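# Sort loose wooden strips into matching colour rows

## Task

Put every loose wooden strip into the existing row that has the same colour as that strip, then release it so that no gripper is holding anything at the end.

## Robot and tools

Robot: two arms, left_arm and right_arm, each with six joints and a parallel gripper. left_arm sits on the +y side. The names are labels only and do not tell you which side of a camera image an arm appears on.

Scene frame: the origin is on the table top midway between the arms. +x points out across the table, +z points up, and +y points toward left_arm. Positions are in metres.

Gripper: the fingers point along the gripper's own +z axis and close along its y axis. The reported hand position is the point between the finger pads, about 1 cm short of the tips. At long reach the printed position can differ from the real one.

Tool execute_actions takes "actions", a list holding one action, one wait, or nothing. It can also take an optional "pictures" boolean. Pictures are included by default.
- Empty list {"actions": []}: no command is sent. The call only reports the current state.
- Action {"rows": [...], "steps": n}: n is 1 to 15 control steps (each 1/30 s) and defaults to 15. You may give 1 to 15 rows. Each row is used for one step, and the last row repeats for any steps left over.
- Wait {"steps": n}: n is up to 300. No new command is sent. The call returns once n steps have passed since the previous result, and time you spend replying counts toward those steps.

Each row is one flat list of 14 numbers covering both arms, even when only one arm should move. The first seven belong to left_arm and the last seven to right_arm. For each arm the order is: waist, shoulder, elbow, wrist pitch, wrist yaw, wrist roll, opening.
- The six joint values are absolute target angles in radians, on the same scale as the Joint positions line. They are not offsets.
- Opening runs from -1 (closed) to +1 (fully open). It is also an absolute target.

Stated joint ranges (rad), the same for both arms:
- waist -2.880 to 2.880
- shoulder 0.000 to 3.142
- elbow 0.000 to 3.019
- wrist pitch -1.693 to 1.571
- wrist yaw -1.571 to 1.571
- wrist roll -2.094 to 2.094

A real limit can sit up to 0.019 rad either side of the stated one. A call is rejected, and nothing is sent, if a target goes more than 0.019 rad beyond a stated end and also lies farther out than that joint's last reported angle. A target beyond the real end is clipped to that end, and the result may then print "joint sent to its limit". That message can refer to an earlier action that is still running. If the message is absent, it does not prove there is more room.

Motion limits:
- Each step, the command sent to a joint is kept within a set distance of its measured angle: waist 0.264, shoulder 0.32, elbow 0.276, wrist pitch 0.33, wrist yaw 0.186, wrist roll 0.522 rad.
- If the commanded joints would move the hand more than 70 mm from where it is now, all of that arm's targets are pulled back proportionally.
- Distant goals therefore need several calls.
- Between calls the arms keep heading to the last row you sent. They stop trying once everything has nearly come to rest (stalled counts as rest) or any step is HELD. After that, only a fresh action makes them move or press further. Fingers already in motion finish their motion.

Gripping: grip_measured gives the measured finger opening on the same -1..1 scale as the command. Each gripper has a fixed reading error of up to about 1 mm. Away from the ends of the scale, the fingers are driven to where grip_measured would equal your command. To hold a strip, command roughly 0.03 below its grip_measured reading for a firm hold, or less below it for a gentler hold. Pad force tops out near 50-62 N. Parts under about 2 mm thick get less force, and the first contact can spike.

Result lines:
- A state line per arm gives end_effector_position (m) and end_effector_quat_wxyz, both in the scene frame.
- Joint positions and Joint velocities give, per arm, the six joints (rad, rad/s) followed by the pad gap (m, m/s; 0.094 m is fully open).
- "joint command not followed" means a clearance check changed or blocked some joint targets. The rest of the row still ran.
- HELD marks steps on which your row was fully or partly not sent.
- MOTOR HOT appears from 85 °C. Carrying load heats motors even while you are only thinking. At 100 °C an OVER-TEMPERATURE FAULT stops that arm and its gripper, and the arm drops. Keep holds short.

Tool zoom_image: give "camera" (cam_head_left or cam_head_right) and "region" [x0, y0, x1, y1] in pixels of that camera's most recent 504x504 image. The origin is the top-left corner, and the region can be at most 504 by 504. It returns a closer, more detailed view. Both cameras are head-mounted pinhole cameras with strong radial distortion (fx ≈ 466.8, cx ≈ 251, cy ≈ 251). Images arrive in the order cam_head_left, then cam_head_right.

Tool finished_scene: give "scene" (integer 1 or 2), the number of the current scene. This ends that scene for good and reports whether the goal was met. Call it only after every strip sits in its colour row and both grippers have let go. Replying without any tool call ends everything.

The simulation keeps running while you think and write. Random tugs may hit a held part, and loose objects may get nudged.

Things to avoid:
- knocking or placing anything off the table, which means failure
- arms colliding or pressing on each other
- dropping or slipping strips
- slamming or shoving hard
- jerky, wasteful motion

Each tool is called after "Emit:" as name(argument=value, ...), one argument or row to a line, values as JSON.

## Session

Emit:
execute_actions(
  actions=[],
)

Emit:
zoom_image(
  camera="cam_head_left",
  region=[100,100,500,350],
)

Scene clock: 0.00 s of 5700.00 s.
left_arm: end_effector_position=(+0.0947, +0.4951, +0.1367) grip_measured=+1.000 end_effector_quat_wxyz=(-0.026, -0.112, +0.870, +0.479) | right_arm: end_effector_position=(+0.2332, -0.0834, +0.2376) grip_measured=+1.000 end_effector_quat_wxyz=(+0.002, +0.355, +0.935, +0.003)
Joint positions: left_arm=[ 0.581  0.617  0.336 -0.935 -0.957  0.351  0.094] | right_arm=[ 0.917  1.257  1.183 -1.489  0.002  1.692  0.094]
Joint velocities: left_arm=[-0.005 -0.015 -0.032 -0.007 -0.037  0.022  0.   ] | right_arm=[ 0.005 -0.015 -0.007 -0.007 -0.007  0.022  0.   ]
Motor temperatures (°C, as the motors report them): left_arm=[23 23 26 23 25 22] | right_arm=[23 24 28 24 26 23]

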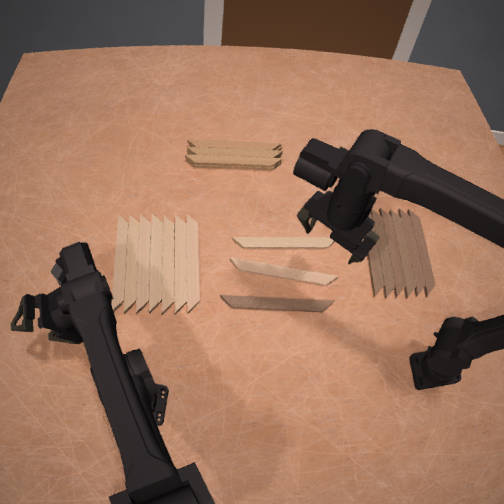

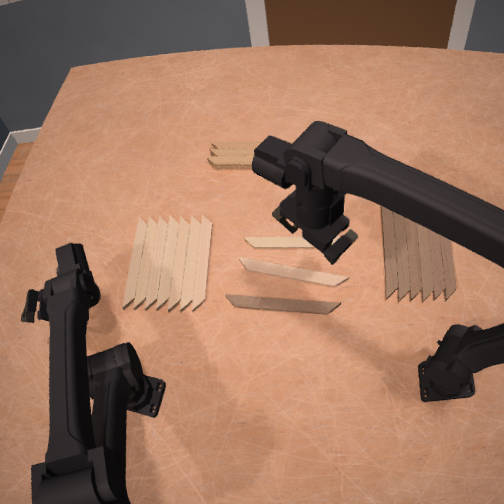

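Region (100, 100, 500, 350) of cam_head_left's 504x504 image, scaled by 1.260, with more detail than that image has; it fills the top 315 rows of this view, and the rest is white.

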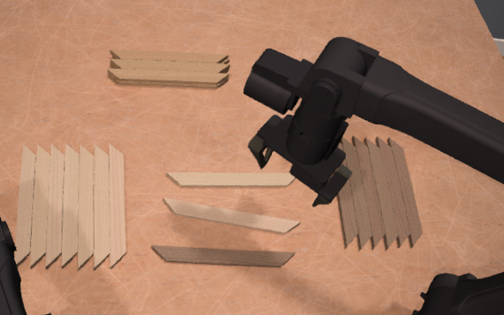

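Emit:
execute_actions(
  actions=[
    {"rows":[[0,1.3,0.9,-1.1,0,0.745,0.3,-0.6,1.3,1.2,-1.4,0,0.5,-1]]},
  ],
  pictures=false,
)

Emit:
execute_actions(
  actions=[
    {"steps":15},
  ],
  pictures=false,
)

Emit:
execute_actions(
  actions=[
    {"rows":[[-0.755,1.49,0.89,-0.94,0,0.745,0.3,-0.6,1.3,1.2,-1.4,0,0.5,-1]]},
  ],
  pictures=false,
)

Emit:
execute_actions(
  actions=[
    {"steps":20},
  ],
)

Emit:
zoom_image(
  camera="cam_head_right",
  region=[200,190,480,340],
)

Scene clock: 12.10 s of 5700.00 s.
left_arm: end_effector_position=(+0.3377, +0.2376, +0.1085) grip_measured=+0.303 end_effector_quat_wxyz=(+0.029, +0.414, +0.910, +0.017) | right_arm: end_effector_position=(+0.4075, -0.3295, +0.2227) grip_measured=-0.986 end_effector_quat_wxyz=(+0.021, +0.313, +0.949, +0.011)
Joint positions: left_arm=[-0.008  1.313  0.88  -1.072 -0.018  0.688  0.061] | right_arm=[ 0.066  1.302  1.183 -1.404 -0.002  0.752  0.001]
Joint velocities: left_arm=[-0.386  0.22   0.266 -0.012  0.564  0.286 -0.   ] | right_arm=[-1.929 -0.005 -0.007  0.002  0.037 -1.077 -0.001]
Motor temperatures (°C, as the motors report them): left_arm=[23 23 29 23 25 22] | right_arm=[23 24 30 24 26 23]
Steps of this call (steps 1 to 90: nothing new was sent; then 8.60 s passed at rest; steps 91 to 105: all 15 steps of this action). Readings (joint positions):
91: left_arm=[0.568 0.632 0.350 -0.957 -0.908 0.384] | right_arm=[0.904 1.258 1.183 -1.481 -0.004 1.637]
92: left_arm=[0.526 0.675 0.378 -0.991 -0.846 0.426] | right_arm=[0.874 1.259 1.183 -1.465 -0.007 1.567]
94: left_arm=[0.421 0.796 0.457 -1.028 -0.734 0.490] | right_arm=[0.773 1.267 1.183 -1.437 -0.007 1.429]
98: left_arm=[0.221 1.042 0.633 -1.053 -0.528 0.572] | right_arm=[0.524 1.290 1.183 -1.413 -0.005 1.153]
105: the state above

Scene clock: 12.60 s of 5700.00 s.
left_arm: end_effector_position=(+0.3354, +0.2350, +0.1100) grip_measured=+0.303 end_effector_quat_wxyz=(+0.027, +0.434, +0.900, +0.009) | right_arm: end_effector_position=(+0.3472, -0.5814, +0.2227) grip_measured=-0.986 end_effector_quat_wxyz=(+0.024, +0.527, +0.850, -0.003)
Joint positions: left_arm=[-0.008  1.312  0.884 -1.086 -0.002  0.731  0.061] | right_arm=[-0.631  1.302  1.183 -1.404  0.004  0.529  0.001]
Joint velocities: left_arm=[-0.005 -0.005 -0.007 -0.017  0.139  0.022 -0.001] | right_arm=[ 0.181 -0.015 -0.022 -0.007 -0.066 -0.022  0.001]
Motor temperatures (°C, as the motors report them): left_arm=[23 23 29 23 25 22] | right_arm=[23 24 30 24 26 23]
Steps of this call (steps 1 to 15: the robot went on to your last target). Readings (joint positions):
1: left_arm=[-0.016 1.316 0.884 -1.073 -0.005 0.697] | right_arm=[-0.000 1.302 1.183 -1.404 -0.002 0.719]
2: left_arm=[-0.018 1.314 0.884 -1.076 -0.002 0.704] | right_arm=[-0.066 1.302 1.183 -1.404 -0.002 0.690]
4: left_arm=[-0.014 1.313 0.884 -1.083 -0.002 0.715] | right_arm=[-0.197 1.302 1.183 -1.404 -0.002 0.645]
8: left_arm=[-0.008 1.312 0.884 -1.086 -0.002 0.725] | right_arm=[-0.461 1.302 1.183 -1.404 -0.001 0.583]
15: the state above

Scene clock: 13.10 s of 5700.00 s.
left_arm: end_effector_position=(+0.2072, -0.0125, +0.0496) grip_measured=+0.303 end_effector_quat_wxyz=(+0.006, +0.745, +0.667, -0.004) | right_arm: end_effector_position=(+0.3518, -0.5743, +0.2227) grip_measured=-0.986 end_effector_quat_wxyz=(+0.024, +0.511, +0.859, -0.001)
Joint positions: left_arm=[-0.787  1.491  0.884 -0.95   0.006  0.734  0.061] | right_arm=[-0.61   1.302  1.183 -1.404  0.002  0.512  0.001]
Joint velocities: left_arm=[-0.737 -0.024  0.007 -0.017  0.022 -0.007  0.   ] | right_arm=[-0.015  0.005 -0.017  0.012 -0.007 -0.022 -0.   ]
Motor temperatures (°C, as the motors report them): left_arm=[23 23 29 23 25 22] | right_arm=[23 24 30 24 26 23]
Steps of this call (steps 1 to 15: all 15 steps of this action). Readings (joint positions):
1: left_arm=[-0.019 1.318 0.884 -1.075 -0.006 0.731] | right_arm=[-0.625 1.302 1.183 -1.404 0.003 0.525]
2: left_arm=[-0.047 1.332 0.884 -1.052 -0.008 0.731] | right_arm=[-0.619 1.302 1.183 -1.404 0.002 0.522]
4: left_arm=[-0.140 1.377 0.884 -1.010 -0.008 0.731] | right_arm=[-0.611 1.302 1.183 -1.404 0.002 0.518]
8: left_arm=[-0.378 1.465 0.884 -0.969 -0.006 0.731] | right_arm=[-0.610 1.302 1.183 -1.404 0.002 0.514]
15: the state above

Scene clock: 13.77 s of 5700.00 s.
left_arm: end_effector_position=(+0.2176, -0.0047, +0.0496) grip_measured=+0.303 end_effector_quat_wxyz=(+0.007, +0.734, +0.679, -0.001) | right_arm: end_effector_position=(+0.3518, -0.5743, +0.2227) grip_measured=-0.986 end_effector_quat_wxyz=(+0.024, +0.510, +0.860, -0.001)
Joint positions: left_arm=[-0.755  1.491  0.884 -0.95   0.001  0.735  0.061] | right_arm=[-0.61   1.302  1.183 -1.404  0.002  0.511  0.001]
Joint velocities: left_arm=[-0.024 -0.005 -0.002 -0.007  0.051 -0.037  0.001] | right_arm=[-0.005 -0.015  0.007  0.002  0.081 -0.051  0.   ]
Motor temperatures (°C, as the motors report them): left_arm=[23 23 29 23 25 22] | right_arm=[23 24 30 24 26 23]
Steps of this call (steps 1 to 20: the robot went on to your last target). Readings (joint positions):
1: left_arm=[-0.803 1.491 0.884 -0.950 0.006 0.735] | right_arm=[-0.610 1.302 1.183 -1.404 0.002 0.511]
2: left_arm=[-0.805 1.491 0.884 -0.950 0.006 0.735] | right_arm=[-0.610 1.302 1.183 -1.404 0.002 0.511]
4: left_arm=[-0.789 1.491 0.884 -0.950 0.005 0.735] | right_arm=[-0.610 1.302 1.183 -1.404 0.002 0.511]
8: left_arm=[-0.757 1.491 0.884 -0.950 0.001 0.735] | right_arm=[-0.610 1.302 1.183 -1.404 0.002 0.511]
20: the state above

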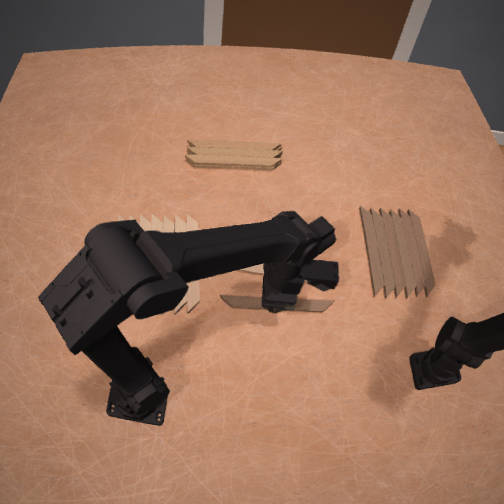

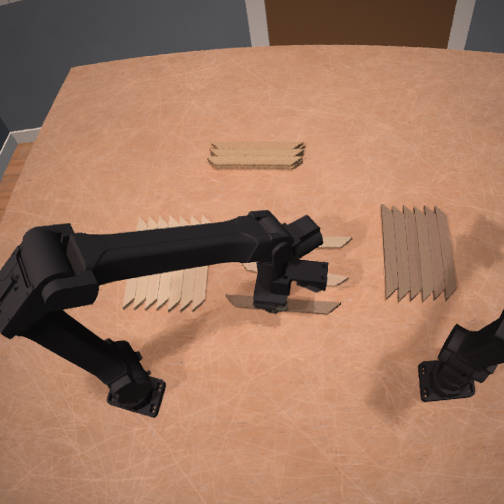

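Region (200, 190, 480, 340) of cam_head_right's 504x504 image, scaled by 1.800, with more detail than that image has; it fills the top 270 rows of this view, and the rest is white.

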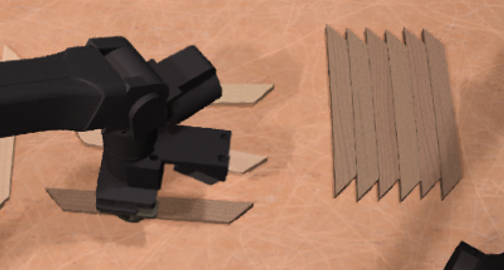

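Emit:
execute_actions(
  actions=[
    {"rows":[[-0.78,1.575,0.89,-0.87,0,0.73,0.5,-0.6,1.3,1.2,-1.4,0,0.5,-1]]},
  ],
  pictures=false,
)

Emit:
execute_actions(
  actions=[
    {"rows":[[-0.78,1.575,0.89,-0.87,0,0.73,-0.48,-0.6,1.3,1.2,-1.4,0,0.5,-1]],"steps":12},
  ],
  pictures=false,
)

Emit:
execute_actions(
  actions=[
    {"rows":[[-0.78,1.5,1.0,-1.03,0,0.73,-0.48,-0.6,1.3,1.2,-1.4,0,0.5,-1]],"steps":10},
  ],
  pictures=false,
)

Emit:
execute_actions(
  actions=[
    {"rows":[[-0.78,1.75,1.4,-1.2,0,-0.2,-0.48,-0.6,1.3,1.2,-1.4,0,0.5,-1]],"steps":12},
  ],
  pictures=false,
)

Emit:
execute_actions(
  actions=[
    {"rows":[[-0.78,1.98,1.64,-1.2,0,-0.95,-0.48,-0.6,1.3,1.2,-1.4,0,0.5,-1]]},
  ],
  pictures=false,
)

Emit:
execute_actions(
  actions=[
    {"rows":[[-0.78,2.06,1.64,-1.12,0,-0.95,-0.48,-0.6,1.3,1.2,-1.4,0,0.5,-1]]},
  ],
)

Emit:
zoom_image(
  camera="cam_head_right",
  region=[280,170,480,320],
)

Scene clock: 19.27 s of 5700.00 s.
left_arm: end_effector_position=(+0.2166, -0.0159, +0.0204) grip_measured=+0.497 end_effector_quat_wxyz=(-0.001, +0.741, +0.671, -0.000) | right_arm: end_effector_position=(+0.3518, -0.5743, +0.2227) grip_measured=-0.986 end_effector_quat_wxyz=(+0.024, +0.510, +0.860, -0.001)
Joint positions: left_arm=[-0.774  1.573  0.884 -0.884  0.001  0.735  0.07 ] | right_arm=[-0.61   1.302  1.183 -1.404  0.002  0.511  0.001]
Joint velocities: left_arm=[ 0.005 -0.024 -0.007 -0.007  0.081  0.051 -0.001] | right_arm=[-0.005  0.005  0.007  0.002 -0.051 -0.022 -0.001]
Motor temperatures (°C, as the motors report them): left_arm=[23 23 29 23 25 22] | right_arm=[23 24 31 24 26 23]
Steps of this call (steps 1 to 15: the robot went on to your last target; steps 16 to 90: nothing new was sent; then 2.00 s passed at rest; steps 91 to 105: all 15 steps of this action). Readings (joint positions):
91: left_arm=[-0.756 1.495 0.884 -0.939 0.001 0.735] | right_arm=[-0.610 1.302 1.183 -1.404 0.002 0.511]
92: left_arm=[-0.758 1.505 0.884 -0.920 0.001 0.735] | right_arm=[-0.610 1.302 1.183 -1.404 0.002 0.511]
94: left_arm=[-0.766 1.534 0.884 -0.893 0.001 0.735] | right_arm=[-0.610 1.302 1.183 -1.404 0.002 0.511]
98: left_arm=[-0.774 1.572 0.884 -0.886 0.001 0.735] | right_arm=[-0.610 1.302 1.183 -1.404 0.002 0.511]
105: the state above

Scene clock: 19.67 s of 5700.00 s.
left_arm: end_effector_position=(+0.2167, -0.0160, +0.0204) grip_measured=-0.437 end_effector_quat_wxyz=(-0.001, +0.741, +0.671, -0.000) | right_arm: end_effector_position=(+0.3518, -0.5743, +0.2227) grip_measured=-0.986 end_effector_quat_wxyz=(+0.024, +0.510, +0.860, -0.001)
Joint positions: left_arm=[-0.774  1.573  0.884 -0.884  0.001  0.735  0.026] | right_arm=[-0.61   1.302  1.183 -1.404  0.002  0.511  0.001]
Joint velocities: left_arm=[-0.005 -0.005  0.007 -0.002 -0.037 -0.022 -0.003] | right_arm=[ 0.005  0.015  0.022 -0.002 -0.037 -0.081  0.001]
Motor temperatures (°C, as the motors report them): left_arm=[23 23 29 23 25 22] | right_arm=[23 24 31 24 26 23]
Steps of this call (steps 1 to 12: all 12 steps of this action). Readings (joint positions):
1: left_arm=[-0.774 1.573 0.884 -0.884 0.001 0.735] | right_arm=[-0.610 1.302 1.183 -1.404 0.002 0.511]
2: left_arm=[-0.774 1.573 0.884 -0.884 0.001 0.735] | right_arm=[-0.610 1.302 1.183 -1.404 0.002 0.511]
4: left_arm=[-0.774 1.573 0.884 -0.884 0.001 0.735] | right_arm=[-0.610 1.302 1.183 -1.404 0.002 0.511]
8: left_arm=[-0.774 1.573 0.884 -0.884 0.001 0.735] | right_arm=[-0.610 1.302 1.183 -1.404 0.002 0.511]
12: the state above

Scene clock: 20.00 s of 5700.00 s.
left_arm: end_effector_position=(+0.2274, -0.0305, +0.0792) grip_measured=-0.437 end_effector_quat_wxyz=(+0.021, +0.741, +0.671, -0.002) | right_arm: end_effector_position=(+0.3518, -0.5743, +0.2227) grip_measured=-0.986 end_effector_quat_wxyz=(+0.024, +0.510, +0.860, -0.001)
Joint positions: left_arm=[-0.774  1.494  0.978 -1.012  0.001  0.735  0.026] | right_arm=[-0.61   1.302  1.183 -1.404  0.002  0.511  0.001]
Joint velocities: left_arm=[-0.005 -0.034 -0.017  0.012 -0.037  0.007  0.   ] | right_arm=[ 0.005  0.015 -0.007  0.012  0.022  0.022  0.001]
Motor temperatures (°C, as the motors report them): left_arm=[23 23 29 23 25 22] | right_arm=[23 24 31 24 26 23]
Steps of this call (steps 1 to 10: all 10 steps of this action). Readings (joint positions):
1: left_arm=[-0.774 1.571 0.893 -0.910 0.001 0.735] | right_arm=[-0.610 1.302 1.183 -1.404 0.002 0.511]
2: left_arm=[-0.774 1.567 0.907 -0.954 0.001 0.735] | right_arm=[-0.610 1.302 1.183 -1.404 0.002 0.511]
4: left_arm=[-0.774 1.546 0.935 -0.998 0.001 0.735] | right_arm=[-0.610 1.302 1.183 -1.404 0.002 0.511]
8: left_arm=[-0.774 1.502 0.973 -1.012 0.001 0.735] | right_arm=[-0.610 1.302 1.183 -1.404 0.002 0.511]
10: the state above

Scene clock: 20.40 s of 5700.00 s.
left_arm: end_effector_position=(+0.2945, -0.1212, +0.1002) grip_measured=-0.438 end_effector_quat_wxyz=(+0.002, +0.414, +0.910, -0.001) | right_arm: end_effector_position=(+0.3518, -0.5743, +0.2227) grip_measured=-0.986 end_effector_quat_wxyz=(+0.024, +0.510, +0.860, -0.001)
Joint positions: left_arm=[-0.774  1.762  1.378 -1.182  0.001 -0.08   0.026] | right_arm=[-0.61   1.302  1.183 -1.404  0.002  0.511  0.001]
Joint velocities: left_arm=[-0.015 -0.024 -0.017 -0.076  0.007 -0.74  -0.   ] | right_arm=[ 0.005  0.015 -0.012 -0.007 -0.022 -0.051 -0.001]
Motor temperatures (°C, as the motors report them): left_arm=[23 23 29 23 25 22] | right_arm=[23 24 31 24 26 23]
Steps of this call (steps 1 to 12: all 12 steps of this action). Readings (joint positions):
1: left_arm=[-0.774 1.512 1.004 -1.055 0.001 0.661] | right_arm=[-0.610 1.302 1.183 -1.404 0.002 0.511]
2: left_arm=[-0.774 1.555 1.061 -1.117 0.001 0.573] | right_arm=[-0.610 1.302 1.183 -1.404 0.002 0.511]
4: left_arm=[-0.774 1.659 1.193 -1.159 0.001 0.418] | right_arm=[-0.610 1.302 1.183 -1.404 0.002 0.511]
8: left_arm=[-0.774 1.771 1.371 -1.169 0.001 0.076] | right_arm=[-0.610 1.302 1.183 -1.404 0.002 0.511]
12: the state above

Scene clock: 20.90 s of 5700.00 s.
left_arm: end_effector_position=(+0.3433, -0.1873, +0.0681) grip_measured=-0.438 end_effector_quat_wxyz=(+0.004, +0.021, +1.000, -0.006) | right_arm: end_effector_position=(+0.3518, -0.5743, +0.2227) grip_measured=-0.986 end_effector_quat_wxyz=(+0.024, +0.510, +0.860, -0.001)
Joint positions: left_arm=[-0.774  1.987  1.625 -1.194  0.001 -0.893  0.026] | right_arm=[-0.61   1.302  1.183 -1.404  0.002  0.511  0.001]
Joint velocities: left_arm=[-0.015 -0.005 -0.002 -0.017  0.051 -0.315 -0.002] | right_arm=[ 0.015 -0.015 -0.002  0.012  0.022 -0.037 -0.001]
Motor temperatures (°C, as the motors report them): left_arm=[23 23 29 23 25 22] | right_arm=[23 24 31 24 26 23]
Steps of this call (steps 1 to 15: all 15 steps of this action). Readings (joint positions):
1: left_arm=[-0.774 1.774 1.396 -1.192 0.001 -0.147] | right_arm=[-0.610 1.302 1.183 -1.404 0.002 0.511]
2: left_arm=[-0.774 1.802 1.442 -1.203 0.001 -0.228] | right_arm=[-0.610 1.302 1.183 -1.404 0.002 0.511]
4: left_arm=[-0.774 1.886 1.559 -1.202 0.001 -0.419] | right_arm=[-0.610 1.302 1.183 -1.404 0.002 0.511]
8: left_arm=[-0.774 1.972 1.628 -1.194 0.001 -0.723] | right_arm=[-0.610 1.302 1.183 -1.404 0.002 0.511]
15: the state above

Scene clock: 21.40 s of 5700.00 s.
left_arm: end_effector_position=(+0.3489, -0.1948, +0.0299) grip_measured=-0.438 end_effector_quat_wxyz=(+0.002, -0.000, +1.000, -0.004) | right_arm: end_effector_position=(+0.3518, -0.5743, +0.2227) grip_measured=-0.986 end_effector_quat_wxyz=(+0.024, +0.510, +0.860, -0.001)
Joint positions: left_arm=[-0.774  2.054  1.625 -1.134  0.001 -0.935  0.026] | right_arm=[-0.61   1.302  1.183 -1.404  0.002  0.511  0.001]
Joint velocities: left_arm=[-0.005 -0.024  0.012  0.002 -0.051 -0.022  0.001] | right_arm=[-0.024 -0.005 -0.012  0.002  0.051 -0.051 -0.001]
Motor temperatures (°C, as the motors report them): left_arm=[23 23 29 23 25 22] | right_arm=[23 24 31 24 26 23]
Steps of this call (steps 1 to 15: all 15 steps of this action). Readings (joint positions):
1: left_arm=[-0.774 1.991 1.625 -1.184 0.001 -0.902] | right_arm=[-0.610 1.302 1.183 -1.404 0.002 0.511]
2: left_arm=[-0.774 1.996 1.625 -1.166 0.001 -0.909] | right_arm=[-0.610 1.302 1.183 -1.404 0.002 0.511]
4: left_arm=[-0.774 2.010 1.625 -1.143 0.001 -0.919] | right_arm=[-0.610 1.302 1.183 -1.404 0.002 0.511]
8: left_arm=[-0.774 2.043 1.625 -1.135 0.001 -0.930] | right_arm=[-0.610 1.302 1.183 -1.404 0.002 0.511]
15: the state above

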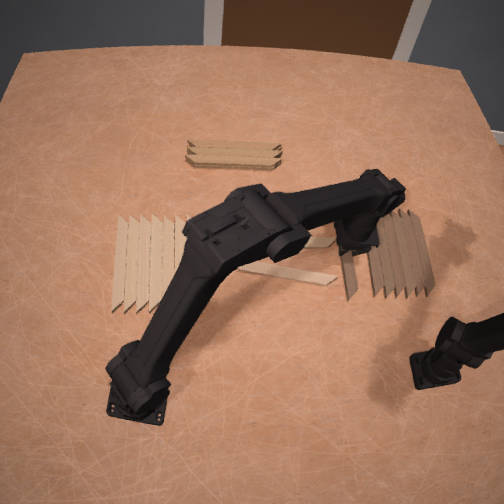

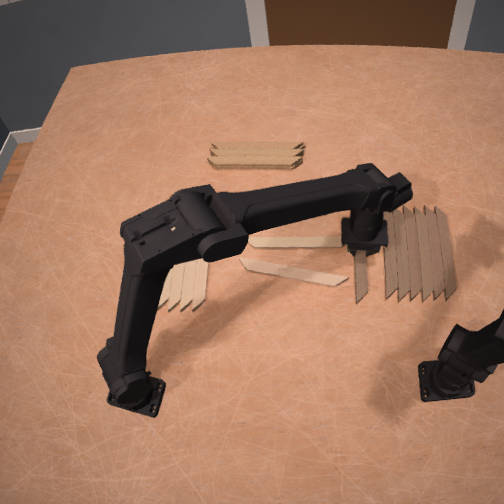

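Region (280, 170, 480, 320) of cam_head_right's 504x504 image, scaled by 2.520, with more detail than that image has; it fills the top 378 rows of this view, and the rest is white.

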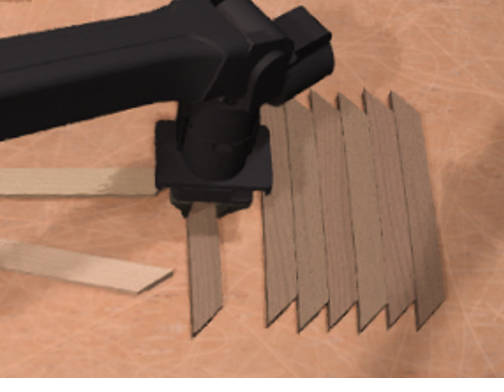

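Emit:
execute_actions(
  actions=[
    {"rows":[[-0.795,2.09,1.71,-1.15,0,-0.98,-0.48,-0.6,1.3,1.2,-1.4,0,0.5,-1],[-0.795,2.09,1.71,-1.15,0,-0.98,-0.48,-0.6,1.3,1.2,-1.4,0,0.5,-1],[-0.795,2.09,1.71,-1.15,0,-0.98,-0.48,-0.6,1.3,1.2,-1.4,0,0.5,-1],[-0.795,2.12,1.71,-1.15,0,-0.98,-0.48,-0.6,1.3,1.2,-1.4,0,0.5,-1]]},
  ],
  pictures=false,
)

Emit:
execute_actions(
  actions=[
    {"rows":[[-0.795,2.12,1.71,-1.15,0,-0.98,-0.25,-0.6,1.3,1.2,-1.4,0,0.5,-1]],"steps":6},
  ],
  pictures=false,
)

Emit:
execute_actions(
  actions=[
    {"rows":[[-0.795,2.0,1.71,-1.2,0,-0.98,-0.25,-0.6,1.3,1.2,-1.4,0,0.5,-1]],"steps":12},
  ],
  pictures=false,
)

Emit:
execute_actions(
  actions=[
    {"rows":[[-0.7,1.72,1.4,-1.2,0,0,0.4,-0.6,1.3,1.2,-1.4,0,0.5,-1]],"steps":12},
  ],
  pictures=false,
)

Emit:
execute_actions(
  actions=[
    {"rows":[[-0.656,1.6,1.06,-1,0,0.965,0.4,-0.6,1.3,1.2,-1.4,0,0.5,-1]]},
  ],
  pictures=false,
)

Emit:
execute_actions(
  actions=[
    {"steps":10},
  ],
  pictures=false,
)

Emit:
execute_actions(
  actions=[
    {"rows":[[-0.656,1.7,1.06,-0.895,0,0.965,0.4,-0.6,1.3,1.2,-1.4,0,0.5,-1]]},
  ],
)

Scene clock: 32.17 s of 5700.00 s.
left_arm: end_effector_position=(+0.3518, -0.2133, +0.0286) grip_measured=-0.438 end_effector_quat_wxyz=(+0.006, -0.008, +1.000, -0.009) | right_arm: end_effector_position=(+0.3518, -0.5743, +0.2227) grip_measured=-0.986 end_effector_quat_wxyz=(+0.024, +0.510, +0.860, -0.001)
Joint positions: left_arm=[-0.788  2.088  1.679 -1.141  0.001 -0.964  0.026] | right_arm=[-0.61   1.302  1.183 -1.404  0.002  0.511  0.001]
Joint velocities: left_arm=[ 0.005 -0.015  0.017  0.002  0.022  0.007 -0.   ] | right_arm=[-0.015 -0.015 -0.002 -0.007 -0.066  0.007 -0.   ]
Motor temperatures (°C, as the motors report them): left_arm=[23 24 29 23 25 22] | right_arm=[23 25 31 24 26 23]
Steps of this call (steps 1 to 15: the robot went on to your last target; steps 16 to 90: nothing new was sent; then 7.27 s passed at rest; steps 91 to 105: all 15 steps of this action). Readings (joint positions):
91: left_arm=[-0.775 2.055 1.629 -1.136 0.001 -0.942] | right_arm=[-0.610 1.302 1.183 -1.404 0.002 0.511]
92: left_arm=[-0.776 2.059 1.639 -1.139 0.001 -0.947] | right_arm=[-0.610 1.302 1.183 -1.404 0.002 0.511]
94: left_arm=[-0.779 2.069 1.659 -1.139 0.001 -0.955] | right_arm=[-0.610 1.302 1.183 -1.404 0.002 0.511]
98: left_arm=[-0.787 2.085 1.677 -1.139 0.001 -0.962] | right_arm=[-0.610 1.302 1.183 -1.404 0.002 0.511]
105: the state above

Scene clock: 32.37 s of 5700.00 s.
left_arm: end_effector_position=(+0.3517, -0.2130, +0.0270) grip_measured=-0.253 end_effector_quat_wxyz=(+0.005, -0.009, +1.000, -0.008) | right_arm: end_effector_position=(+0.3518, -0.5743, +0.2227) grip_measured=-0.986 end_effector_quat_wxyz=(+0.024, +0.510, +0.860, -0.001)
Joint positions: left_arm=[-0.788  2.091  1.679 -1.141  0.001 -0.967  0.035] | right_arm=[-0.61   1.302  1.183 -1.404  0.002  0.511  0.001]
Joint velocities: left_arm=[-0.005  0.015 -0.022 -0.012  0.007  0.007  0.   ] | right_arm=[-0.005 -0.015 -0.022  0.012  0.007  0.022 -0.   ]
Motor temperatures (°C, as the motors report them): left_arm=[23 24 29 23 25 22] | right_arm=[23 25 31 24 26 23]
Steps of this call (steps 1 to 6: all 6 steps of this action). Readings (joint positions):
1: left_arm=[-0.788 2.088 1.679 -1.141 0.001 -0.965] | right_arm=[-0.610 1.302 1.183 -1.404 0.002 0.511]
2: left_arm=[-0.788 2.088 1.679 -1.141 0.001 -0.965] | right_arm=[-0.610 1.302 1.183 -1.404 0.002 0.511]
4: left_arm=[-0.788 2.089 1.679 -1.141 0.001 -0.966] | right_arm=[-0.610 1.302 1.183 -1.404 0.002 0.511]
6: the state above

Scene clock: 32.77 s of 5700.00 s.
left_arm: end_effector_position=(+0.3499, -0.2105, +0.0891) grip_measured=-0.253 end_effector_quat_wxyz=(+0.022, -0.009, +0.999, -0.032) | right_arm: end_effector_position=(+0.3518, -0.5743, +0.2227) grip_measured=-0.986 end_effector_quat_wxyz=(+0.024, +0.510, +0.860, -0.001)
Joint positions: left_arm=[-0.788  1.987  1.681 -1.186  0.001 -0.967  0.035] | right_arm=[-0.61   1.302  1.183 -1.404  0.002  0.511  0.001]
Joint velocities: left_arm=[-0.005 -0.024  0.027  0.002 -0.007 -0.007 -0.001] | right_arm=[ 0.015 -0.005 -0.017 -0.002 -0.081  0.022 -0.   ]
Motor temperatures (°C, as the motors report them): left_arm=[23 24 29 23 25 22] | right_arm=[23 25 31 24 26 23]
Steps of this call (steps 1 to 12: all 12 steps of this action). Readings (joint positions):
1: left_arm=[-0.788 2.086 1.679 -1.147 0.001 -0.967] | right_arm=[-0.610 1.302 1.183 -1.404 0.002 0.511]
2: left_arm=[-0.788 2.080 1.679 -1.163 0.001 -0.967] | right_arm=[-0.610 1.302 1.183 -1.404 0.002 0.511]
4: left_arm=[-0.788 2.060 1.679 -1.180 0.001 -0.967] | right_arm=[-0.610 1.302 1.183 -1.404 0.002 0.511]
8: left_arm=[-0.788 2.009 1.679 -1.186 0.001 -0.967] | right_arm=[-0.610 1.302 1.183 -1.404 0.002 0.511]
12: the state above

Scene clock: 33.17 s of 5700.00 s.
left_arm: end_effector_position=(+0.3300, -0.0917, +0.1365) grip_measured=+0.397 end_effector_quat_wxyz=(+0.028, +0.342, +0.939, -0.015) | right_arm: end_effector_position=(+0.3518, -0.5743, +0.2227) grip_measured=-0.986 end_effector_quat_wxyz=(+0.024, +0.510, +0.860, -0.001)
Joint positions: left_arm=[-0.685  1.694  1.385 -1.199  0.    -0.147  0.066] | right_arm=[-0.61   1.302  1.183 -1.404  0.002  0.511  0.001]
Joint velocities: left_arm=[-0.024 -0.073 -0.002  0.017  0.037  0.842 -0.   ] | right_arm=[-0.015 -0.015  0.002  0.002  0.066 -0.051 -0.001]
Motor temperatures (°C, as the motors report them): left_arm=[23 24 29 23 25 22] | right_arm=[23 25 31 24 26 23]
Steps of this call (steps 1 to 12: all 12 steps of this action). Readings (joint positions):
1: left_arm=[-0.785 1.973 1.660 -1.180 0.001 -0.920] | right_arm=[-0.610 1.302 1.183 -1.404 0.002 0.511]
2: left_arm=[-0.782 1.943 1.607 -1.176 0.001 -0.859] | right_arm=[-0.610 1.302 1.183 -1.404 0.002 0.511]
4: left_arm=[-0.764 1.864 1.487 -1.180 0.001 -0.712] | right_arm=[-0.610 1.302 1.183 -1.404 0.002 0.511]
8: left_arm=[-0.706 1.737 1.383 -1.199 0.001 -0.340] | right_arm=[-0.610 1.302 1.183 -1.404 0.002 0.511]
12: the state above

Scene clock: 33.67 s of 5700.00 s.
left_arm: end_effector_position=(+0.2737, -0.0126, +0.0538) grip_measured=+0.398 end_effector_quat_wxyz=(-0.009, +0.749, +0.663, -0.000) | right_arm: end_effector_position=(+0.3518, -0.5743, +0.2227) grip_measured=-0.986 end_effector_quat_wxyz=(+0.024, +0.510, +0.860, -0.001)
Joint positions: left_arm=[-0.66   1.603  1.03  -1.015  0.     0.873  0.066] | right_arm=[-0.61   1.302  1.183 -1.404  0.002  0.511  0.001]
Joint velocities: left_arm=[-0.015 -0.005 -0.012  0.002  0.007  0.564  0.001] | right_arm=[-0.005 -0.015 -0.027  0.002  0.022  0.022  0.001]
Motor temperatures (°C, as the motors report them): left_arm=[23 24 29 23 25 22] | right_arm=[23 25 31 24 26 23]
Steps of this call (steps 1 to 15: all 15 steps of this action). Readings (joint positions):
1: left_arm=[-0.685 1.681 1.356 -1.158 0.000 -0.073] | right_arm=[-0.610 1.302 1.183 -1.404 0.002 0.511]
2: left_arm=[-0.684 1.655 1.296 -1.099 0.000 0.005] | right_arm=[-0.610 1.302 1.183 -1.404 0.002 0.511]
4: left_arm=[-0.678 1.608 1.164 -1.049 0.000 0.177] | right_arm=[-0.610 1.302 1.183 -1.404 0.002 0.511]
8: left_arm=[-0.662 1.599 1.034 -1.036 0.000 0.565] | right_arm=[-0.610 1.302 1.183 -1.404 0.002 0.511]
15: the state above

Scene clock: 34.00 s of 5700.00 s.
left_arm: end_effector_position=(+0.2738, -0.0127, +0.0538) grip_measured=+0.398 end_effector_quat_wxyz=(-0.008, +0.772, +0.635, -0.001) | right_arm: end_effector_position=(+0.3518, -0.5743, +0.2227) grip_measured=-0.986 end_effector_quat_wxyz=(+0.024, +0.510, +0.860, -0.001)
Joint positions: left_arm=[-0.66   1.603  1.03  -1.014  0.     0.944  0.066] | right_arm=[-0.61   1.302  1.183 -1.404  0.002  0.511  0.001]
Joint velocities: left_arm=[ 0.005  0.005 -0.007  0.012 -0.051  0.022  0.001] | right_arm=[ 0.015  0.015  0.007 -0.012  0.066 -0.051  0.   ]
Motor temperatures (°C, as the motors report them): left_arm=[23 24 29 23 25 22] | right_arm=[23 25 31 24 26 23]
Steps of this call (steps 1 to 10: the robot went on to your last target). Readings (joint positions):
1: left_arm=[-0.660 1.603 1.030 -1.014 0.000 0.889] | right_arm=[-0.610 1.302 1.183 -1.404 0.002 0.511]
2: left_arm=[-0.660 1.603 1.030 -1.014 0.000 0.902] | right_arm=[-0.610 1.302 1.183 -1.404 0.002 0.511]
4: left_arm=[-0.660 1.603 1.030 -1.014 0.000 0.920] | right_arm=[-0.610 1.302 1.183 -1.404 0.002 0.511]
8: left_arm=[-0.660 1.603 1.030 -1.014 0.000 0.939] | right_arm=[-0.610 1.302 1.183 -1.404 0.002 0.511]
10: the state above

Scene clock: 34.50 s of 5700.00 s.
left_arm: end_effector_position=(+0.2904, -0.0302, +0.0216) grip_measured=+0.398 end_effector_quat_wxyz=(+0.008, +0.775, +0.632, +0.001) | right_arm: end_effector_position=(+0.3518, -0.5743, +0.2227) grip_measured=-0.986 end_effector_quat_wxyz=(+0.024, +0.510, +0.860, -0.001)
Joint positions: left_arm=[-0.66   1.692  1.043 -0.907 -0.     0.952  0.066] | right_arm=[-0.61   1.302  1.183 -1.404  0.002  0.511  0.001]
Joint velocities: left_arm=[-0.005 -0.005 -0.002 -0.007  0.007 -0.007  0.   ] | right_arm=[-0.024  0.005 -0.027 -0.017 -0.037 -0.007  0.   ]
Motor temperatures (°C, as the motors report them): left_arm=[23 24 29 23 25 22] | right_arm=[23 25 31 24 26 23]
Steps of this call (steps 1 to 15: all 15 steps of this action). Readings (joint positions):
1: left_arm=[-0.660 1.608 1.030 -0.997 0.000 0.946] | right_arm=[-0.610 1.302 1.183 -1.404 0.002 0.511]
2: left_arm=[-0.660 1.618 1.032 -0.966 0.000 0.948] | right_arm=[-0.610 1.302 1.183 -1.404 0.002 0.511]
4: left_arm=[-0.660 1.651 1.040 -0.925 0.000 0.949] | right_arm=[-0.610 1.302 1.183 -1.404 0.002 0.511]
8: left_arm=[-0.660 1.692 1.042 -0.910 -0.000 0.952] | right_arm=[-0.610 1.302 1.183 -1.404 0.002 0.511]
15: the state above

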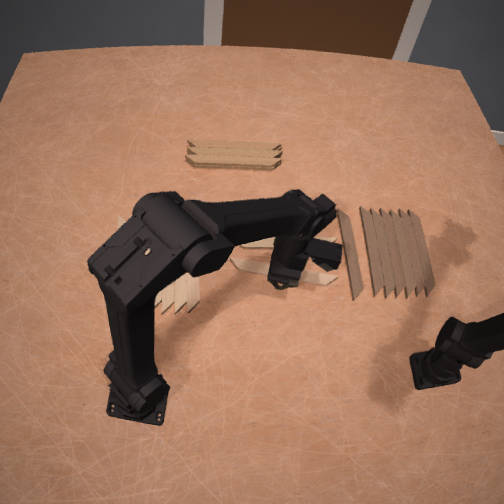

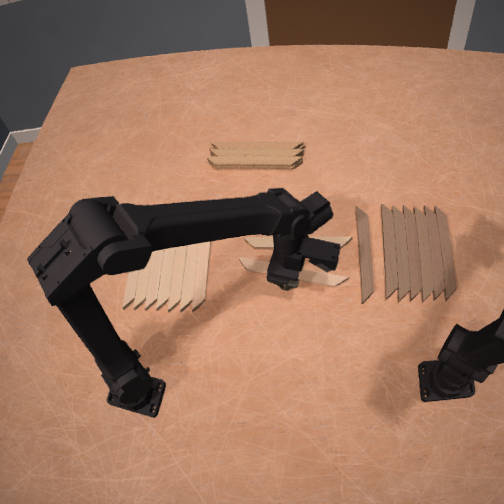

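Emit:
execute_actions(
  actions=[
    {"rows":[[-0.656,1.69,1.06,-0.895,0,0.965,-0.48,-0.6,1.3,1.2,-1.4,0,0.5,-1]],"steps":12},
  ],
  pictures=false,
)

Emit:
execute_actions(
  actions=[
    {"rows":[[-0.656,1.55,1.06,-1.05,0,0.965,-0.48,-0.6,1.3,1.2,-1.4,0,0.5,-1]],"steps":10},
  ],
  pictures=false,
)

Emit:
execute_actions(
  actions=[
    {"rows":[[-0.295,1.41,0.88,-1,0,-0.45,-0.48,-0.6,1.3,1.2,-1.4,0,0.5,-1]]},
  ],
  pictures=false,
)

Emit:
execute_actions(
  actions=[
    {"steps":12},
  ],
  pictures=false,
)

Emit:
execute_actions(
  actions=[
    {"rows":[[-0.295,1.5,0.84,-0.87,0,-0.45,-0.48,-0.6,1.3,1.2,-1.4,0,0.5,-1]]},
  ],
)

Emit:
zoom_image(
  camera="cam_head_right",
  region=[110,180,310,330],
)

Scene clock: 42.53 s of 5700.00 s.
left_arm: end_effector_position=(+0.2905, -0.0303, +0.0216) grip_measured=-0.437 end_effector_quat_wxyz=(+0.008, +0.775, +0.632, +0.001) | right_arm: end_effector_position=(+0.3518, -0.5743, +0.2227) grip_measured=-0.986 end_effector_quat_wxyz=(+0.024, +0.510, +0.860, -0.001)
Joint positions: left_arm=[-0.66   1.692  1.043 -0.906 -0.001  0.953  0.026] | right_arm=[-0.61   1.302  1.183 -1.404  0.002  0.511  0.001]
Joint velocities: left_arm=[-0.005 -0.015 -0.002  0.012 -0.007  0.022  0.   ] | right_arm=[-0.005 -0.015 -0.007  0.002  0.037 -0.022 -0.001]
Motor temperatures (°C, as the motors report them): left_arm=[23 24 29 23 25 22] | right_arm=[23 25 32 24 26 23]
Steps of this call (steps 1 to 15: the robot went on to your last target; steps 16 to 90: nothing new was sent; then 4.63 s passed at rest; steps 91 to 102: all 12 steps of this action). Readings (joint positions):
91: left_arm=[-0.660 1.692 1.043 -0.907 -0.000 0.952] | right_arm=[-0.610 1.302 1.183 -1.404 0.002 0.511]
92: left_arm=[-0.660 1.692 1.043 -0.907 -0.000 0.952] | right_arm=[-0.610 1.302 1.183 -1.404 0.002 0.511]
94: left_arm=[-0.660 1.692 1.043 -0.906 -0.001 0.953] | right_arm=[-0.610 1.302 1.183 -1.404 0.002 0.511]
98: left_arm=[-0.660 1.692 1.043 -0.906 -0.001 0.953] | right_arm=[-0.610 1.302 1.183 -1.404 0.002 0.511]
102: the state above

Scene clock: 42.87 s of 5700.00 s.
left_arm: end_effector_position=(+0.2759, -0.0146, +0.0870) grip_measured=-0.437 end_effector_quat_wxyz=(+0.023, +0.775, +0.632, +0.002) | right_arm: end_effector_position=(+0.3518, -0.5743, +0.2227) grip_measured=-0.986 end_effector_quat_wxyz=(+0.024, +0.510, +0.860, -0.001)
Joint positions: left_arm=[-0.66   1.526  1.038 -1.035 -0.001  0.953  0.026] | right_arm=[-0.61   1.302  1.183 -1.404  0.002  0.511  0.001]
Joint velocities: left_arm=[-0.005 -0.005  0.017 -0.022 -0.007 -0.007 -0.   ] | right_arm=[-0.005  0.015 -0.002 -0.017  0.051 -0.007 -0.001]
Motor temperatures (°C, as the motors report them): left_arm=[23 24 29 23 25 22] | right_arm=[23 25 32 24 26 23]
Steps of this call (steps 1 to 10: all 10 steps of this action). Readings (joint positions):
1: left_arm=[-0.660 1.684 1.043 -0.927 -0.001 0.953] | right_arm=[-0.610 1.302 1.183 -1.404 0.002 0.511]
2: left_arm=[-0.660 1.669 1.041 -0.966 -0.001 0.953] | right_arm=[-0.610 1.302 1.183 -1.404 0.002 0.511]
4: left_arm=[-0.660 1.619 1.038 -1.017 -0.001 0.953] | right_arm=[-0.610 1.302 1.183 -1.404 0.002 0.511]
8: left_arm=[-0.660 1.536 1.038 -1.035 -0.001 0.953] | right_arm=[-0.610 1.302 1.183 -1.404 0.002 0.511]
10: the state above

Scene clock: 43.37 s of 5700.00 s.
left_arm: end_effector_position=(+0.3162, +0.1404, +0.0711) grip_measured=-0.437 end_effector_quat_wxyz=(+0.006, +0.107, +0.994, -0.001) | right_arm: end_effector_position=(+0.3518, -0.5743, +0.2227) grip_measured=-0.986 end_effector_quat_wxyz=(+0.024, +0.510, +0.860, -0.001)
Joint positions: left_arm=[-0.278  1.421  0.876 -1.014 -0.002 -0.224  0.026] | right_arm=[-0.61   1.302  1.183 -1.404  0.002  0.511  0.001]
Joint velocities: left_arm=[-0.249 -0.015  0.012  0.007  0.081 -1.473  0.001] | right_arm=[-0.005 -0.024 -0.007 -0.007 -0.037 -0.066  0.   ]
Motor temperatures (°C, as the motors report them): left_arm=[23 24 29 23 25 22] | right_arm=[23 25 32 24 26 23]
Steps of this call (steps 1 to 15: all 15 steps of this action). Readings (joint positions):
1: left_arm=[-0.650 1.521 1.027 -1.030 0.005 0.909] | right_arm=[-0.610 1.302 1.183 -1.404 0.002 0.511]
2: left_arm=[-0.628 1.510 1.005 -1.020 0.009 0.851] | right_arm=[-0.610 1.302 1.183 -1.404 0.002 0.511]
4: left_arm=[-0.544 1.479 0.949 -1.018 0.008 0.730] | right_arm=[-0.610 1.302 1.183 -1.404 0.002 0.511]
8: left_arm=[-0.315 1.436 0.883 -1.017 -0.003 0.378] | right_arm=[-0.610 1.302 1.183 -1.404 0.002 0.511]
15: the state above

Scene clock: 43.77 s of 5700.00 s.
left_arm: end_effector_position=(+0.3137, +0.1352, +0.0711) grip_measured=-0.437 end_effector_quat_wxyz=(+0.005, +0.015, +1.000, -0.002) | right_arm: end_effector_position=(+0.3518, -0.5743, +0.2227) grip_measured=-0.986 end_effector_quat_wxyz=(+0.024, +0.510, +0.860, -0.001)
Joint positions: left_arm=[-0.293  1.421  0.876 -1.014 -0.001 -0.423  0.026] | right_arm=[-0.61   1.302  1.183 -1.404  0.002  0.511  0.001]
Joint velocities: left_arm=[-0.015 -0.005  0.007 -0.007 -0.022 -0.095  0.001] | right_arm=[-0.034  0.005  0.017 -0.022 -0.022 -0.007  0.001]
Motor temperatures (°C, as the motors report them): left_arm=[23 24 29 23 25 22] | right_arm=[23 25 32 24 26 23]
Steps of this call (steps 1 to 12: the robot went on to your last target). Readings (joint positions):
1: left_arm=[-0.286 1.421 0.876 -1.014 -0.002 -0.267] | right_arm=[-0.610 1.302 1.183 -1.404 0.002 0.511]
2: left_arm=[-0.291 1.421 0.876 -1.014 -0.001 -0.301] | right_arm=[-0.610 1.302 1.183 -1.404 0.002 0.511]
4: left_arm=[-0.293 1.421 0.876 -1.014 -0.001 -0.350] | right_arm=[-0.610 1.302 1.183 -1.404 0.002 0.511]
8: left_arm=[-0.293 1.421 0.876 -1.014 -0.001 -0.402] | right_arm=[-0.610 1.302 1.183 -1.404 0.002 0.511]
12: the state above

Scene clock: 44.27 s of 5700.00 s.
left_arm: end_effector_position=(+0.3184, +0.1329, +0.0303) grip_measured=-0.437 end_effector_quat_wxyz=(+0.008, +0.008, +1.000, -0.003) | right_arm: end_effector_position=(+0.3518, -0.5743, +0.2227) grip_measured=-0.986 end_effector_quat_wxyz=(+0.024, +0.510, +0.860, -0.001)
Joint positions: left_arm=[-0.293  1.501  0.832 -0.885 -0.001 -0.437  0.026] | right_arm=[-0.61   1.302  1.183 -1.404  0.002  0.511  0.001]
Joint velocities: left_arm=[-0.015 -0.005  0.017  0.002 -0.007  0.037 -0.   ] | right_arm=[-0.005 -0.015  0.007 -0.012 -0.007  0.007 -0.   ]
Motor temperatures (°C, as the motors report them): left_arm=[23 24 29 23 25 22] | right_arm=[23 25 32 24 26 23]
Steps of this call (steps 1 to 15: all 15 steps of this action). Readings (joint positions):
1: left_arm=[-0.293 1.425 0.870 -0.990 -0.001 -0.426] | right_arm=[-0.610 1.302 1.183 -1.404 0.002 0.511]
2: left_arm=[-0.293 1.431 0.863 -0.949 -0.001 -0.428] | right_arm=[-0.610 1.302 1.183 -1.404 0.002 0.511]
4: left_arm=[-0.293 1.460 0.853 -0.904 -0.001 -0.432] | right_arm=[-0.610 1.302 1.183 -1.404 0.002 0.511]
8: left_arm=[-0.293 1.500 0.836 -0.887 -0.001 -0.435] | right_arm=[-0.610 1.302 1.183 -1.404 0.002 0.511]
15: the state above

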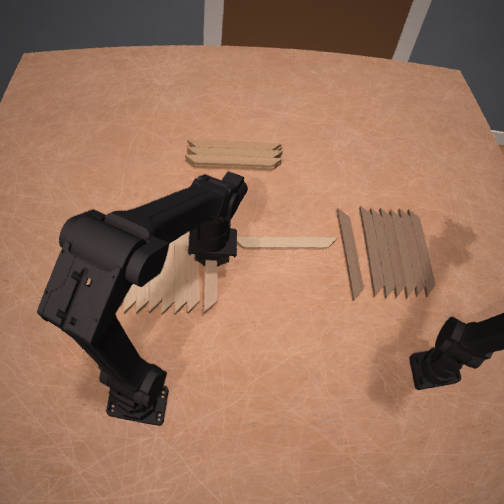

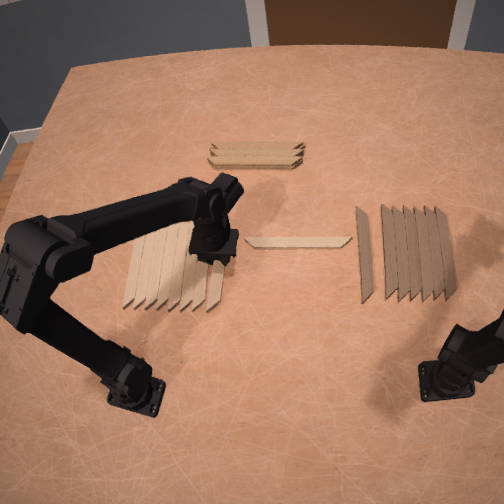

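Region (110, 180, 310, 330) of cam_head_right's 504x504 image, scaled by 2.520, with more detail than that image has; it fills the top 378 rows of this view, and the rest is white.

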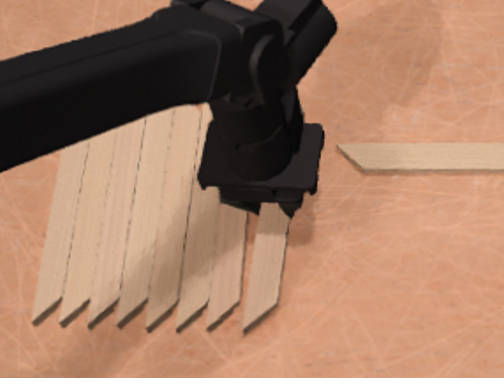

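Emit:
execute_actions(
  actions=[
    {"rows":[[-0.305,1.54,0.84,-0.855,0,-0.5,-0.48,-0.6,1.3,1.2,-1.4,0,0.5,-1]],"steps":12},
  ],
  pictures=false,
)

Emit:
execute_actions(
  actions=[
    {"rows":[[-0.305,1.54,0.84,-0.855,0,-0.5,-0.33,-0.6,1.3,1.2,-1.4,0,0.5,-1]],"steps":6},
  ],
  pictures=false,
)

Emit:
execute_actions(
  actions=[
    {"rows":[[-0.305,1.44,0.92,-1,0,-0.5,-0.33,-0.6,1.3,1.2,-1.4,0,0.5,-1]],"steps":10},
  ],
  pictures=false,
)

Emit:
execute_actions(
  actions=[
    {"rows":[[-0.55,1.72,1.265,-1.08,0,0.89,0.7,-0.6,1.3,1.2,-1.4,0,0.5,-1]]},
  ],
  pictures=false,
)

Emit:
execute_actions(
  actions=[
    {"steps":12},
  ],
  pictures=false,
)

Emit:
execute_actions(
  actions=[
    {"rows":[[-0.55,1.825,1.265,-0.965,0,0.89,0.7,-0.6,1.3,1.2,-1.4,0,0.5,-1]]},
  ],
  pictures=false,
)

Emit:
execute_actions(
  actions=[
    {"rows":[[-0.55,1.825,1.265,-0.965,0,0.89,-0.48,-0.6,1.3,1.2,-1.4,0,0.5,-1]]},
  ],
)

Scene clock: 55.30 s of 5700.00 s.
left_arm: end_effector_position=(+0.3097, +0.1342, +0.0187) grip_measured=-0.437 end_effector_quat_wxyz=(-0.003, -0.010, +1.000, +0.000) | right_arm: end_effector_position=(+0.3518, -0.5743, +0.2227) grip_measured=-0.986 end_effector_quat_wxyz=(+0.024, +0.510, +0.860, -0.001)
Joint positions: left_arm=[-0.299  1.517  0.812 -0.871  0.002 -0.48   0.026] | right_arm=[-0.61   1.302  1.183 -1.404  0.002  0.511  0.001]
Joint velocities: left_arm=[-0.024 -0.005 -0.032 -0.007  0.022 -0.066 -0.   ] | right_arm=[-0.005 -0.015  0.012 -0.022 -0.037 -0.037 -0.001]
Motor temperatures (°C, as the motors report them): left_arm=[23 24 30 23 25 22] | right_arm=[23 25 32 24 26 23]
Steps of this call (steps 1 to 45: the robot went on to your last target; steps 46 to 130: nothing new was sent; then 6.30 s passed at rest; steps 131 to 142: all 12 steps of this action). Readings (joint positions):
131: left_arm=[-0.299 1.505 0.809 -0.880 0.003 -0.447] | right_arm=[-0.610 1.302 1.183 -1.404 0.002 0.511]
132: left_arm=[-0.299 1.508 0.809 -0.877 0.003 -0.455] | right_arm=[-0.610 1.302 1.183 -1.404 0.002 0.511]
134: left_arm=[-0.299 1.516 0.809 -0.872 0.002 -0.466] | right_arm=[-0.610 1.302 1.183 -1.404 0.002 0.511]
138: left_arm=[-0.299 1.517 0.812 -0.871 0.002 -0.477] | right_arm=[-0.610 1.302 1.183 -1.404 0.002 0.511]
142: the state above

Scene clock: 55.50 s of 5700.00 s.
left_arm: end_effector_position=(+0.3101, +0.1340, +0.0182) grip_measured=-0.333 end_effector_quat_wxyz=(-0.003, -0.013, +1.000, +0.000) | right_arm: end_effector_position=(+0.3518, -0.5743, +0.2227) grip_measured=-0.986 end_effector_quat_wxyz=(+0.024, +0.510, +0.860, -0.001)
Joint positions: left_arm=[-0.299  1.519  0.812 -0.869  0.002 -0.485  0.031] | right_arm=[-0.61   1.302  1.183 -1.404  0.002  0.511  0.001]
Joint velocities: left_arm=[-0.015  0.005 -0.012 -0.017 -0.022  0.007 -0.   ] | right_arm=[-0.024 -0.005 -0.002 -0.012 -0.007 -0.066  0.   ]
Motor temperatures (°C, as the motors report them): left_arm=[23 24 30 23 25 22] | right_arm=[23 25 32 24 26 23]
Steps of this call (steps 1 to 6: all 6 steps of this action). Readings (joint positions):
1: left_arm=[-0.299 1.517 0.812 -0.870 0.002 -0.481] | right_arm=[-0.610 1.302 1.183 -1.404 0.002 0.511]
2: left_arm=[-0.299 1.517 0.812 -0.869 0.002 -0.482] | right_arm=[-0.610 1.302 1.183 -1.404 0.002 0.511]
4: left_arm=[-0.299 1.519 0.812 -0.869 0.002 -0.484] | right_arm=[-0.610 1.302 1.183 -1.404 0.002 0.511]
6: the state above

Scene clock: 55.83 s of 5700.00 s.
left_arm: end_effector_position=(+0.3287, +0.1248, +0.0767) grip_measured=-0.333 end_effector_quat_wxyz=(+0.026, -0.014, +0.999, -0.014) | right_arm: end_effector_position=(+0.3518, -0.5743, +0.2227) grip_measured=-0.986 end_effector_quat_wxyz=(+0.024, +0.510, +0.860, -0.001)
Joint positions: left_arm=[-0.299  1.43   0.9   -0.983  0.002 -0.487  0.031] | right_arm=[-0.61   1.302  1.183 -1.404  0.002  0.511  0.001]
Joint velocities: left_arm=[-0.005 -0.024 -0.037 -0.007  0.007 -0.007  0.001] | right_arm=[ 0.015 -0.005  0.017 -0.012  0.066  0.022  0.   ]
Motor temperatures (°C, as the motors report them): left_arm=[23 24 30 23 25 22] | right_arm=[23 25 32 24 26 23]
Steps of this call (steps 1 to 10: all 10 steps of this action). Readings (joint positions):
1: left_arm=[-0.299 1.516 0.821 -0.893 0.002 -0.485] | right_arm=[-0.610 1.302 1.183 -1.404 0.002 0.511]
2: left_arm=[-0.299 1.510 0.833 -0.932 0.002 -0.486] | right_arm=[-0.610 1.302 1.183 -1.404 0.002 0.511]
4: left_arm=[-0.299 1.484 0.859 -0.970 0.002 -0.487] | right_arm=[-0.610 1.302 1.183 -1.404 0.002 0.511]
8: left_arm=[-0.299 1.437 0.896 -0.982 0.002 -0.487] | right_arm=[-0.610 1.302 1.183 -1.404 0.002 0.511]
10: the state above

Scene clock: 56.33 s of 5700.00 s.
left_arm: end_effector_position=(+0.3546, -0.0361, +0.0722) grip_measured=+0.698 end_effector_quat_wxyz=(+0.013, +0.635, +0.772, -0.001) | right_arm: end_effector_position=(+0.3518, -0.5743, +0.2227) grip_measured=-0.986 end_effector_quat_wxyz=(+0.024, +0.510, +0.860, -0.001)
Joint positions: left_arm=[-0.572  1.726  1.247 -1.065  0.002  0.645  0.08 ] | right_arm=[-0.61   1.302  1.183 -1.404  0.002  0.511  0.001]
Joint velocities: left_arm=[ 0.093 -0.005 -0.002 -0.037 -0.022  1.604  0.   ] | right_arm=[-0.005 -0.005  0.007 -0.017 -0.037  0.007 -0.   ]
Motor temperatures (°C, as the motors report them): left_arm=[23 24 30 23 25 22] | right_arm=[23 25 32 24 26 23]
Steps of this call (steps 1 to 15: all 15 steps of this action). Readings (joint positions):
1: left_arm=[-0.308 1.440 0.912 -0.995 -0.003 -0.449] | right_arm=[-0.610 1.302 1.183 -1.404 0.002 0.511]
2: left_arm=[-0.328 1.466 0.939 -1.014 -0.005 -0.400] | right_arm=[-0.610 1.302 1.183 -1.404 0.002 0.511]
4: left_arm=[-0.389 1.542 1.016 -1.033 -0.005 -0.296] | right_arm=[-0.610 1.302 1.183 -1.404 0.002 0.511]
8: left_arm=[-0.513 1.688 1.194 -1.054 -0.003 0.028] | right_arm=[-0.610 1.302 1.183 -1.404 0.002 0.511]
15: the state above

Scene clock: 56.73 s of 5700.00 s.
left_arm: end_effector_position=(+0.3603, -0.0292, +0.0722) grip_measured=+0.698 end_effector_quat_wxyz=(+0.013, +0.709, +0.705, +0.000) | right_arm: end_effector_position=(+0.3518, -0.5743, +0.2227) grip_measured=-0.986 end_effector_quat_wxyz=(+0.024, +0.510, +0.860, -0.001)
Joint positions: left_arm=[-0.554  1.726  1.247 -1.066  0.002  0.862  0.08 ] | right_arm=[-0.61   1.302  1.183 -1.404  0.002  0.511  0.001]
Joint velocities: left_arm=[-0.015 -0.005  0.012 -0.012 -0.007  0.037  0.   ] | right_arm=[-0.005 -0.005 -0.007  0.007 -0.007 -0.051 -0.   ]
Motor temperatures (°C, as the motors report them): left_arm=[23 24 30 23 25 22] | right_arm=[23 25 32 24 26 23]
Steps of this call (steps 1 to 12: the robot went on to your last target). Readings (joint positions):
1: left_arm=[-0.568 1.726 1.247 -1.066 0.002 0.692] | right_arm=[-0.610 1.302 1.183 -1.404 0.002 0.511]
2: left_arm=[-0.564 1.726 1.247 -1.066 0.002 0.729] | right_arm=[-0.610 1.302 1.183 -1.404 0.002 0.511]
4: left_arm=[-0.557 1.726 1.247 -1.066 0.002 0.783] | right_arm=[-0.610 1.302 1.183 -1.404 0.002 0.511]
8: left_arm=[-0.554 1.726 1.247 -1.066 0.002 0.839] | right_arm=[-0.610 1.302 1.183 -1.404 0.002 0.511]
12: the state above

Scene clock: 57.23 s of 5700.00 s.
left_arm: end_effector_position=(+0.3717, -0.0391, +0.0264) grip_measured=+0.698 end_effector_quat_wxyz=(+0.009, +0.714, +0.700, -0.000) | right_arm: end_effector_position=(+0.3518, -0.5743, +0.2227) grip_measured=-0.986 end_effector_quat_wxyz=(+0.024, +0.510, +0.860, -0.001)
Joint positions: left_arm=[-0.554  1.825  1.251 -0.979  0.002  0.877  0.08 ] | right_arm=[-0.61   1.302  1.183 -1.404  0.002  0.511  0.001]
Joint velocities: left_arm=[-0.015 -0.015  0.002 -0.007 -0.066  0.007  0.   ] | right_arm=[-0.005  0.005 -0.012 -0.012 -0.007  0.051 -0.001]
Motor temperatures (°C, as the motors report them): left_arm=[23 24 30 23 25 22] | right_arm=[23 25 32 24 26 23]
Steps of this call (steps 1 to 15: all 15 steps of this action). Readings (joint positions):
1: left_arm=[-0.554 1.731 1.247 -1.053 0.002 0.866] | right_arm=[-0.610 1.302 1.183 -1.404 0.002 0.511]
2: left_arm=[-0.554 1.740 1.249 -1.027 0.002 0.868] | right_arm=[-0.610 1.302 1.183 -1.404 0.002 0.511]
4: left_arm=[-0.554 1.768 1.251 -0.991 0.002 0.871] | right_arm=[-0.610 1.302 1.183 -1.404 0.002 0.511]
8: left_arm=[-0.554 1.818 1.251 -0.981 0.002 0.875] | right_arm=[-0.610 1.302 1.183 -1.404 0.002 0.511]
15: the state above

Scene clock: 57.73 s of 5700.00 s.
left_arm: end_effector_position=(+0.3720, -0.0392, +0.0264) grip_measured=-0.441 end_effector_quat_wxyz=(+0.009, +0.715, +0.699, +0.000) | right_arm: end_effector_position=(+0.3518, -0.5743, +0.2227) grip_measured=-0.986 end_effector_quat_wxyz=(+0.024, +0.510, +0.860, -0.001)
Joint positions: left_arm=[-0.554  1.825  1.251 -0.978  0.001  0.878  0.026] | right_arm=[-0.61   1.302  1.183 -1.404  0.002  0.511  0.001]
Joint velocities: left_arm=[-0.005 -0.005 -0.007 -0.002 -0.022  0.081 -0.001] | right_arm=[-0.005 -0.005  0.022 -0.002 -0.125 -0.022 -0.   ]
Motor temperatures (°C, as the motors report them): left_arm=[23 24 30 23 25 22] | right_arm=[23 25 32 24 26 23]
Steps of this call (steps 1 to 15: all 15 steps of this action). Readings (joint positions):
1: left_arm=[-0.554 1.825 1.251 -0.979 0.002 0.877] | right_arm=[-0.610 1.302 1.183 -1.404 0.002 0.511]
2: left_arm=[-0.554 1.825 1.251 -0.979 0.002 0.877] | right_arm=[-0.610 1.302 1.183 -1.404 0.002 0.511]
4: left_arm=[-0.554 1.825 1.251 -0.978 0.001 0.878] | right_arm=[-0.610 1.302 1.183 -1.404 0.002 0.511]
8: left_arm=[-0.554 1.825 1.251 -0.978 0.001 0.878] | right_arm=[-0.610 1.302 1.183 -1.404 0.002 0.511]
15: the state above

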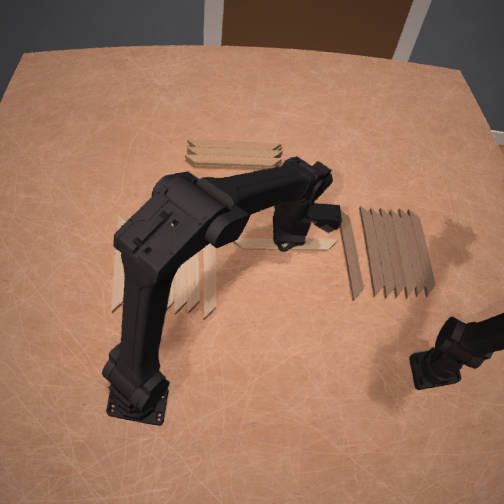

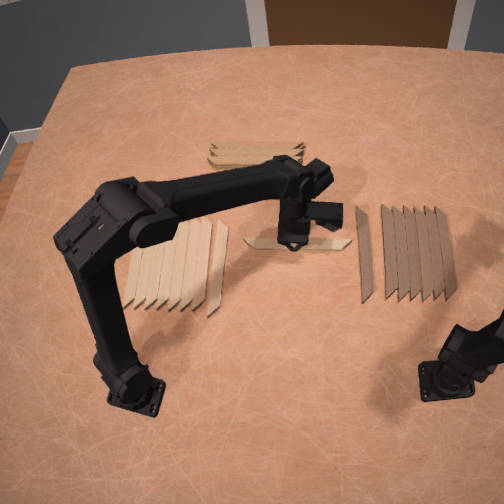

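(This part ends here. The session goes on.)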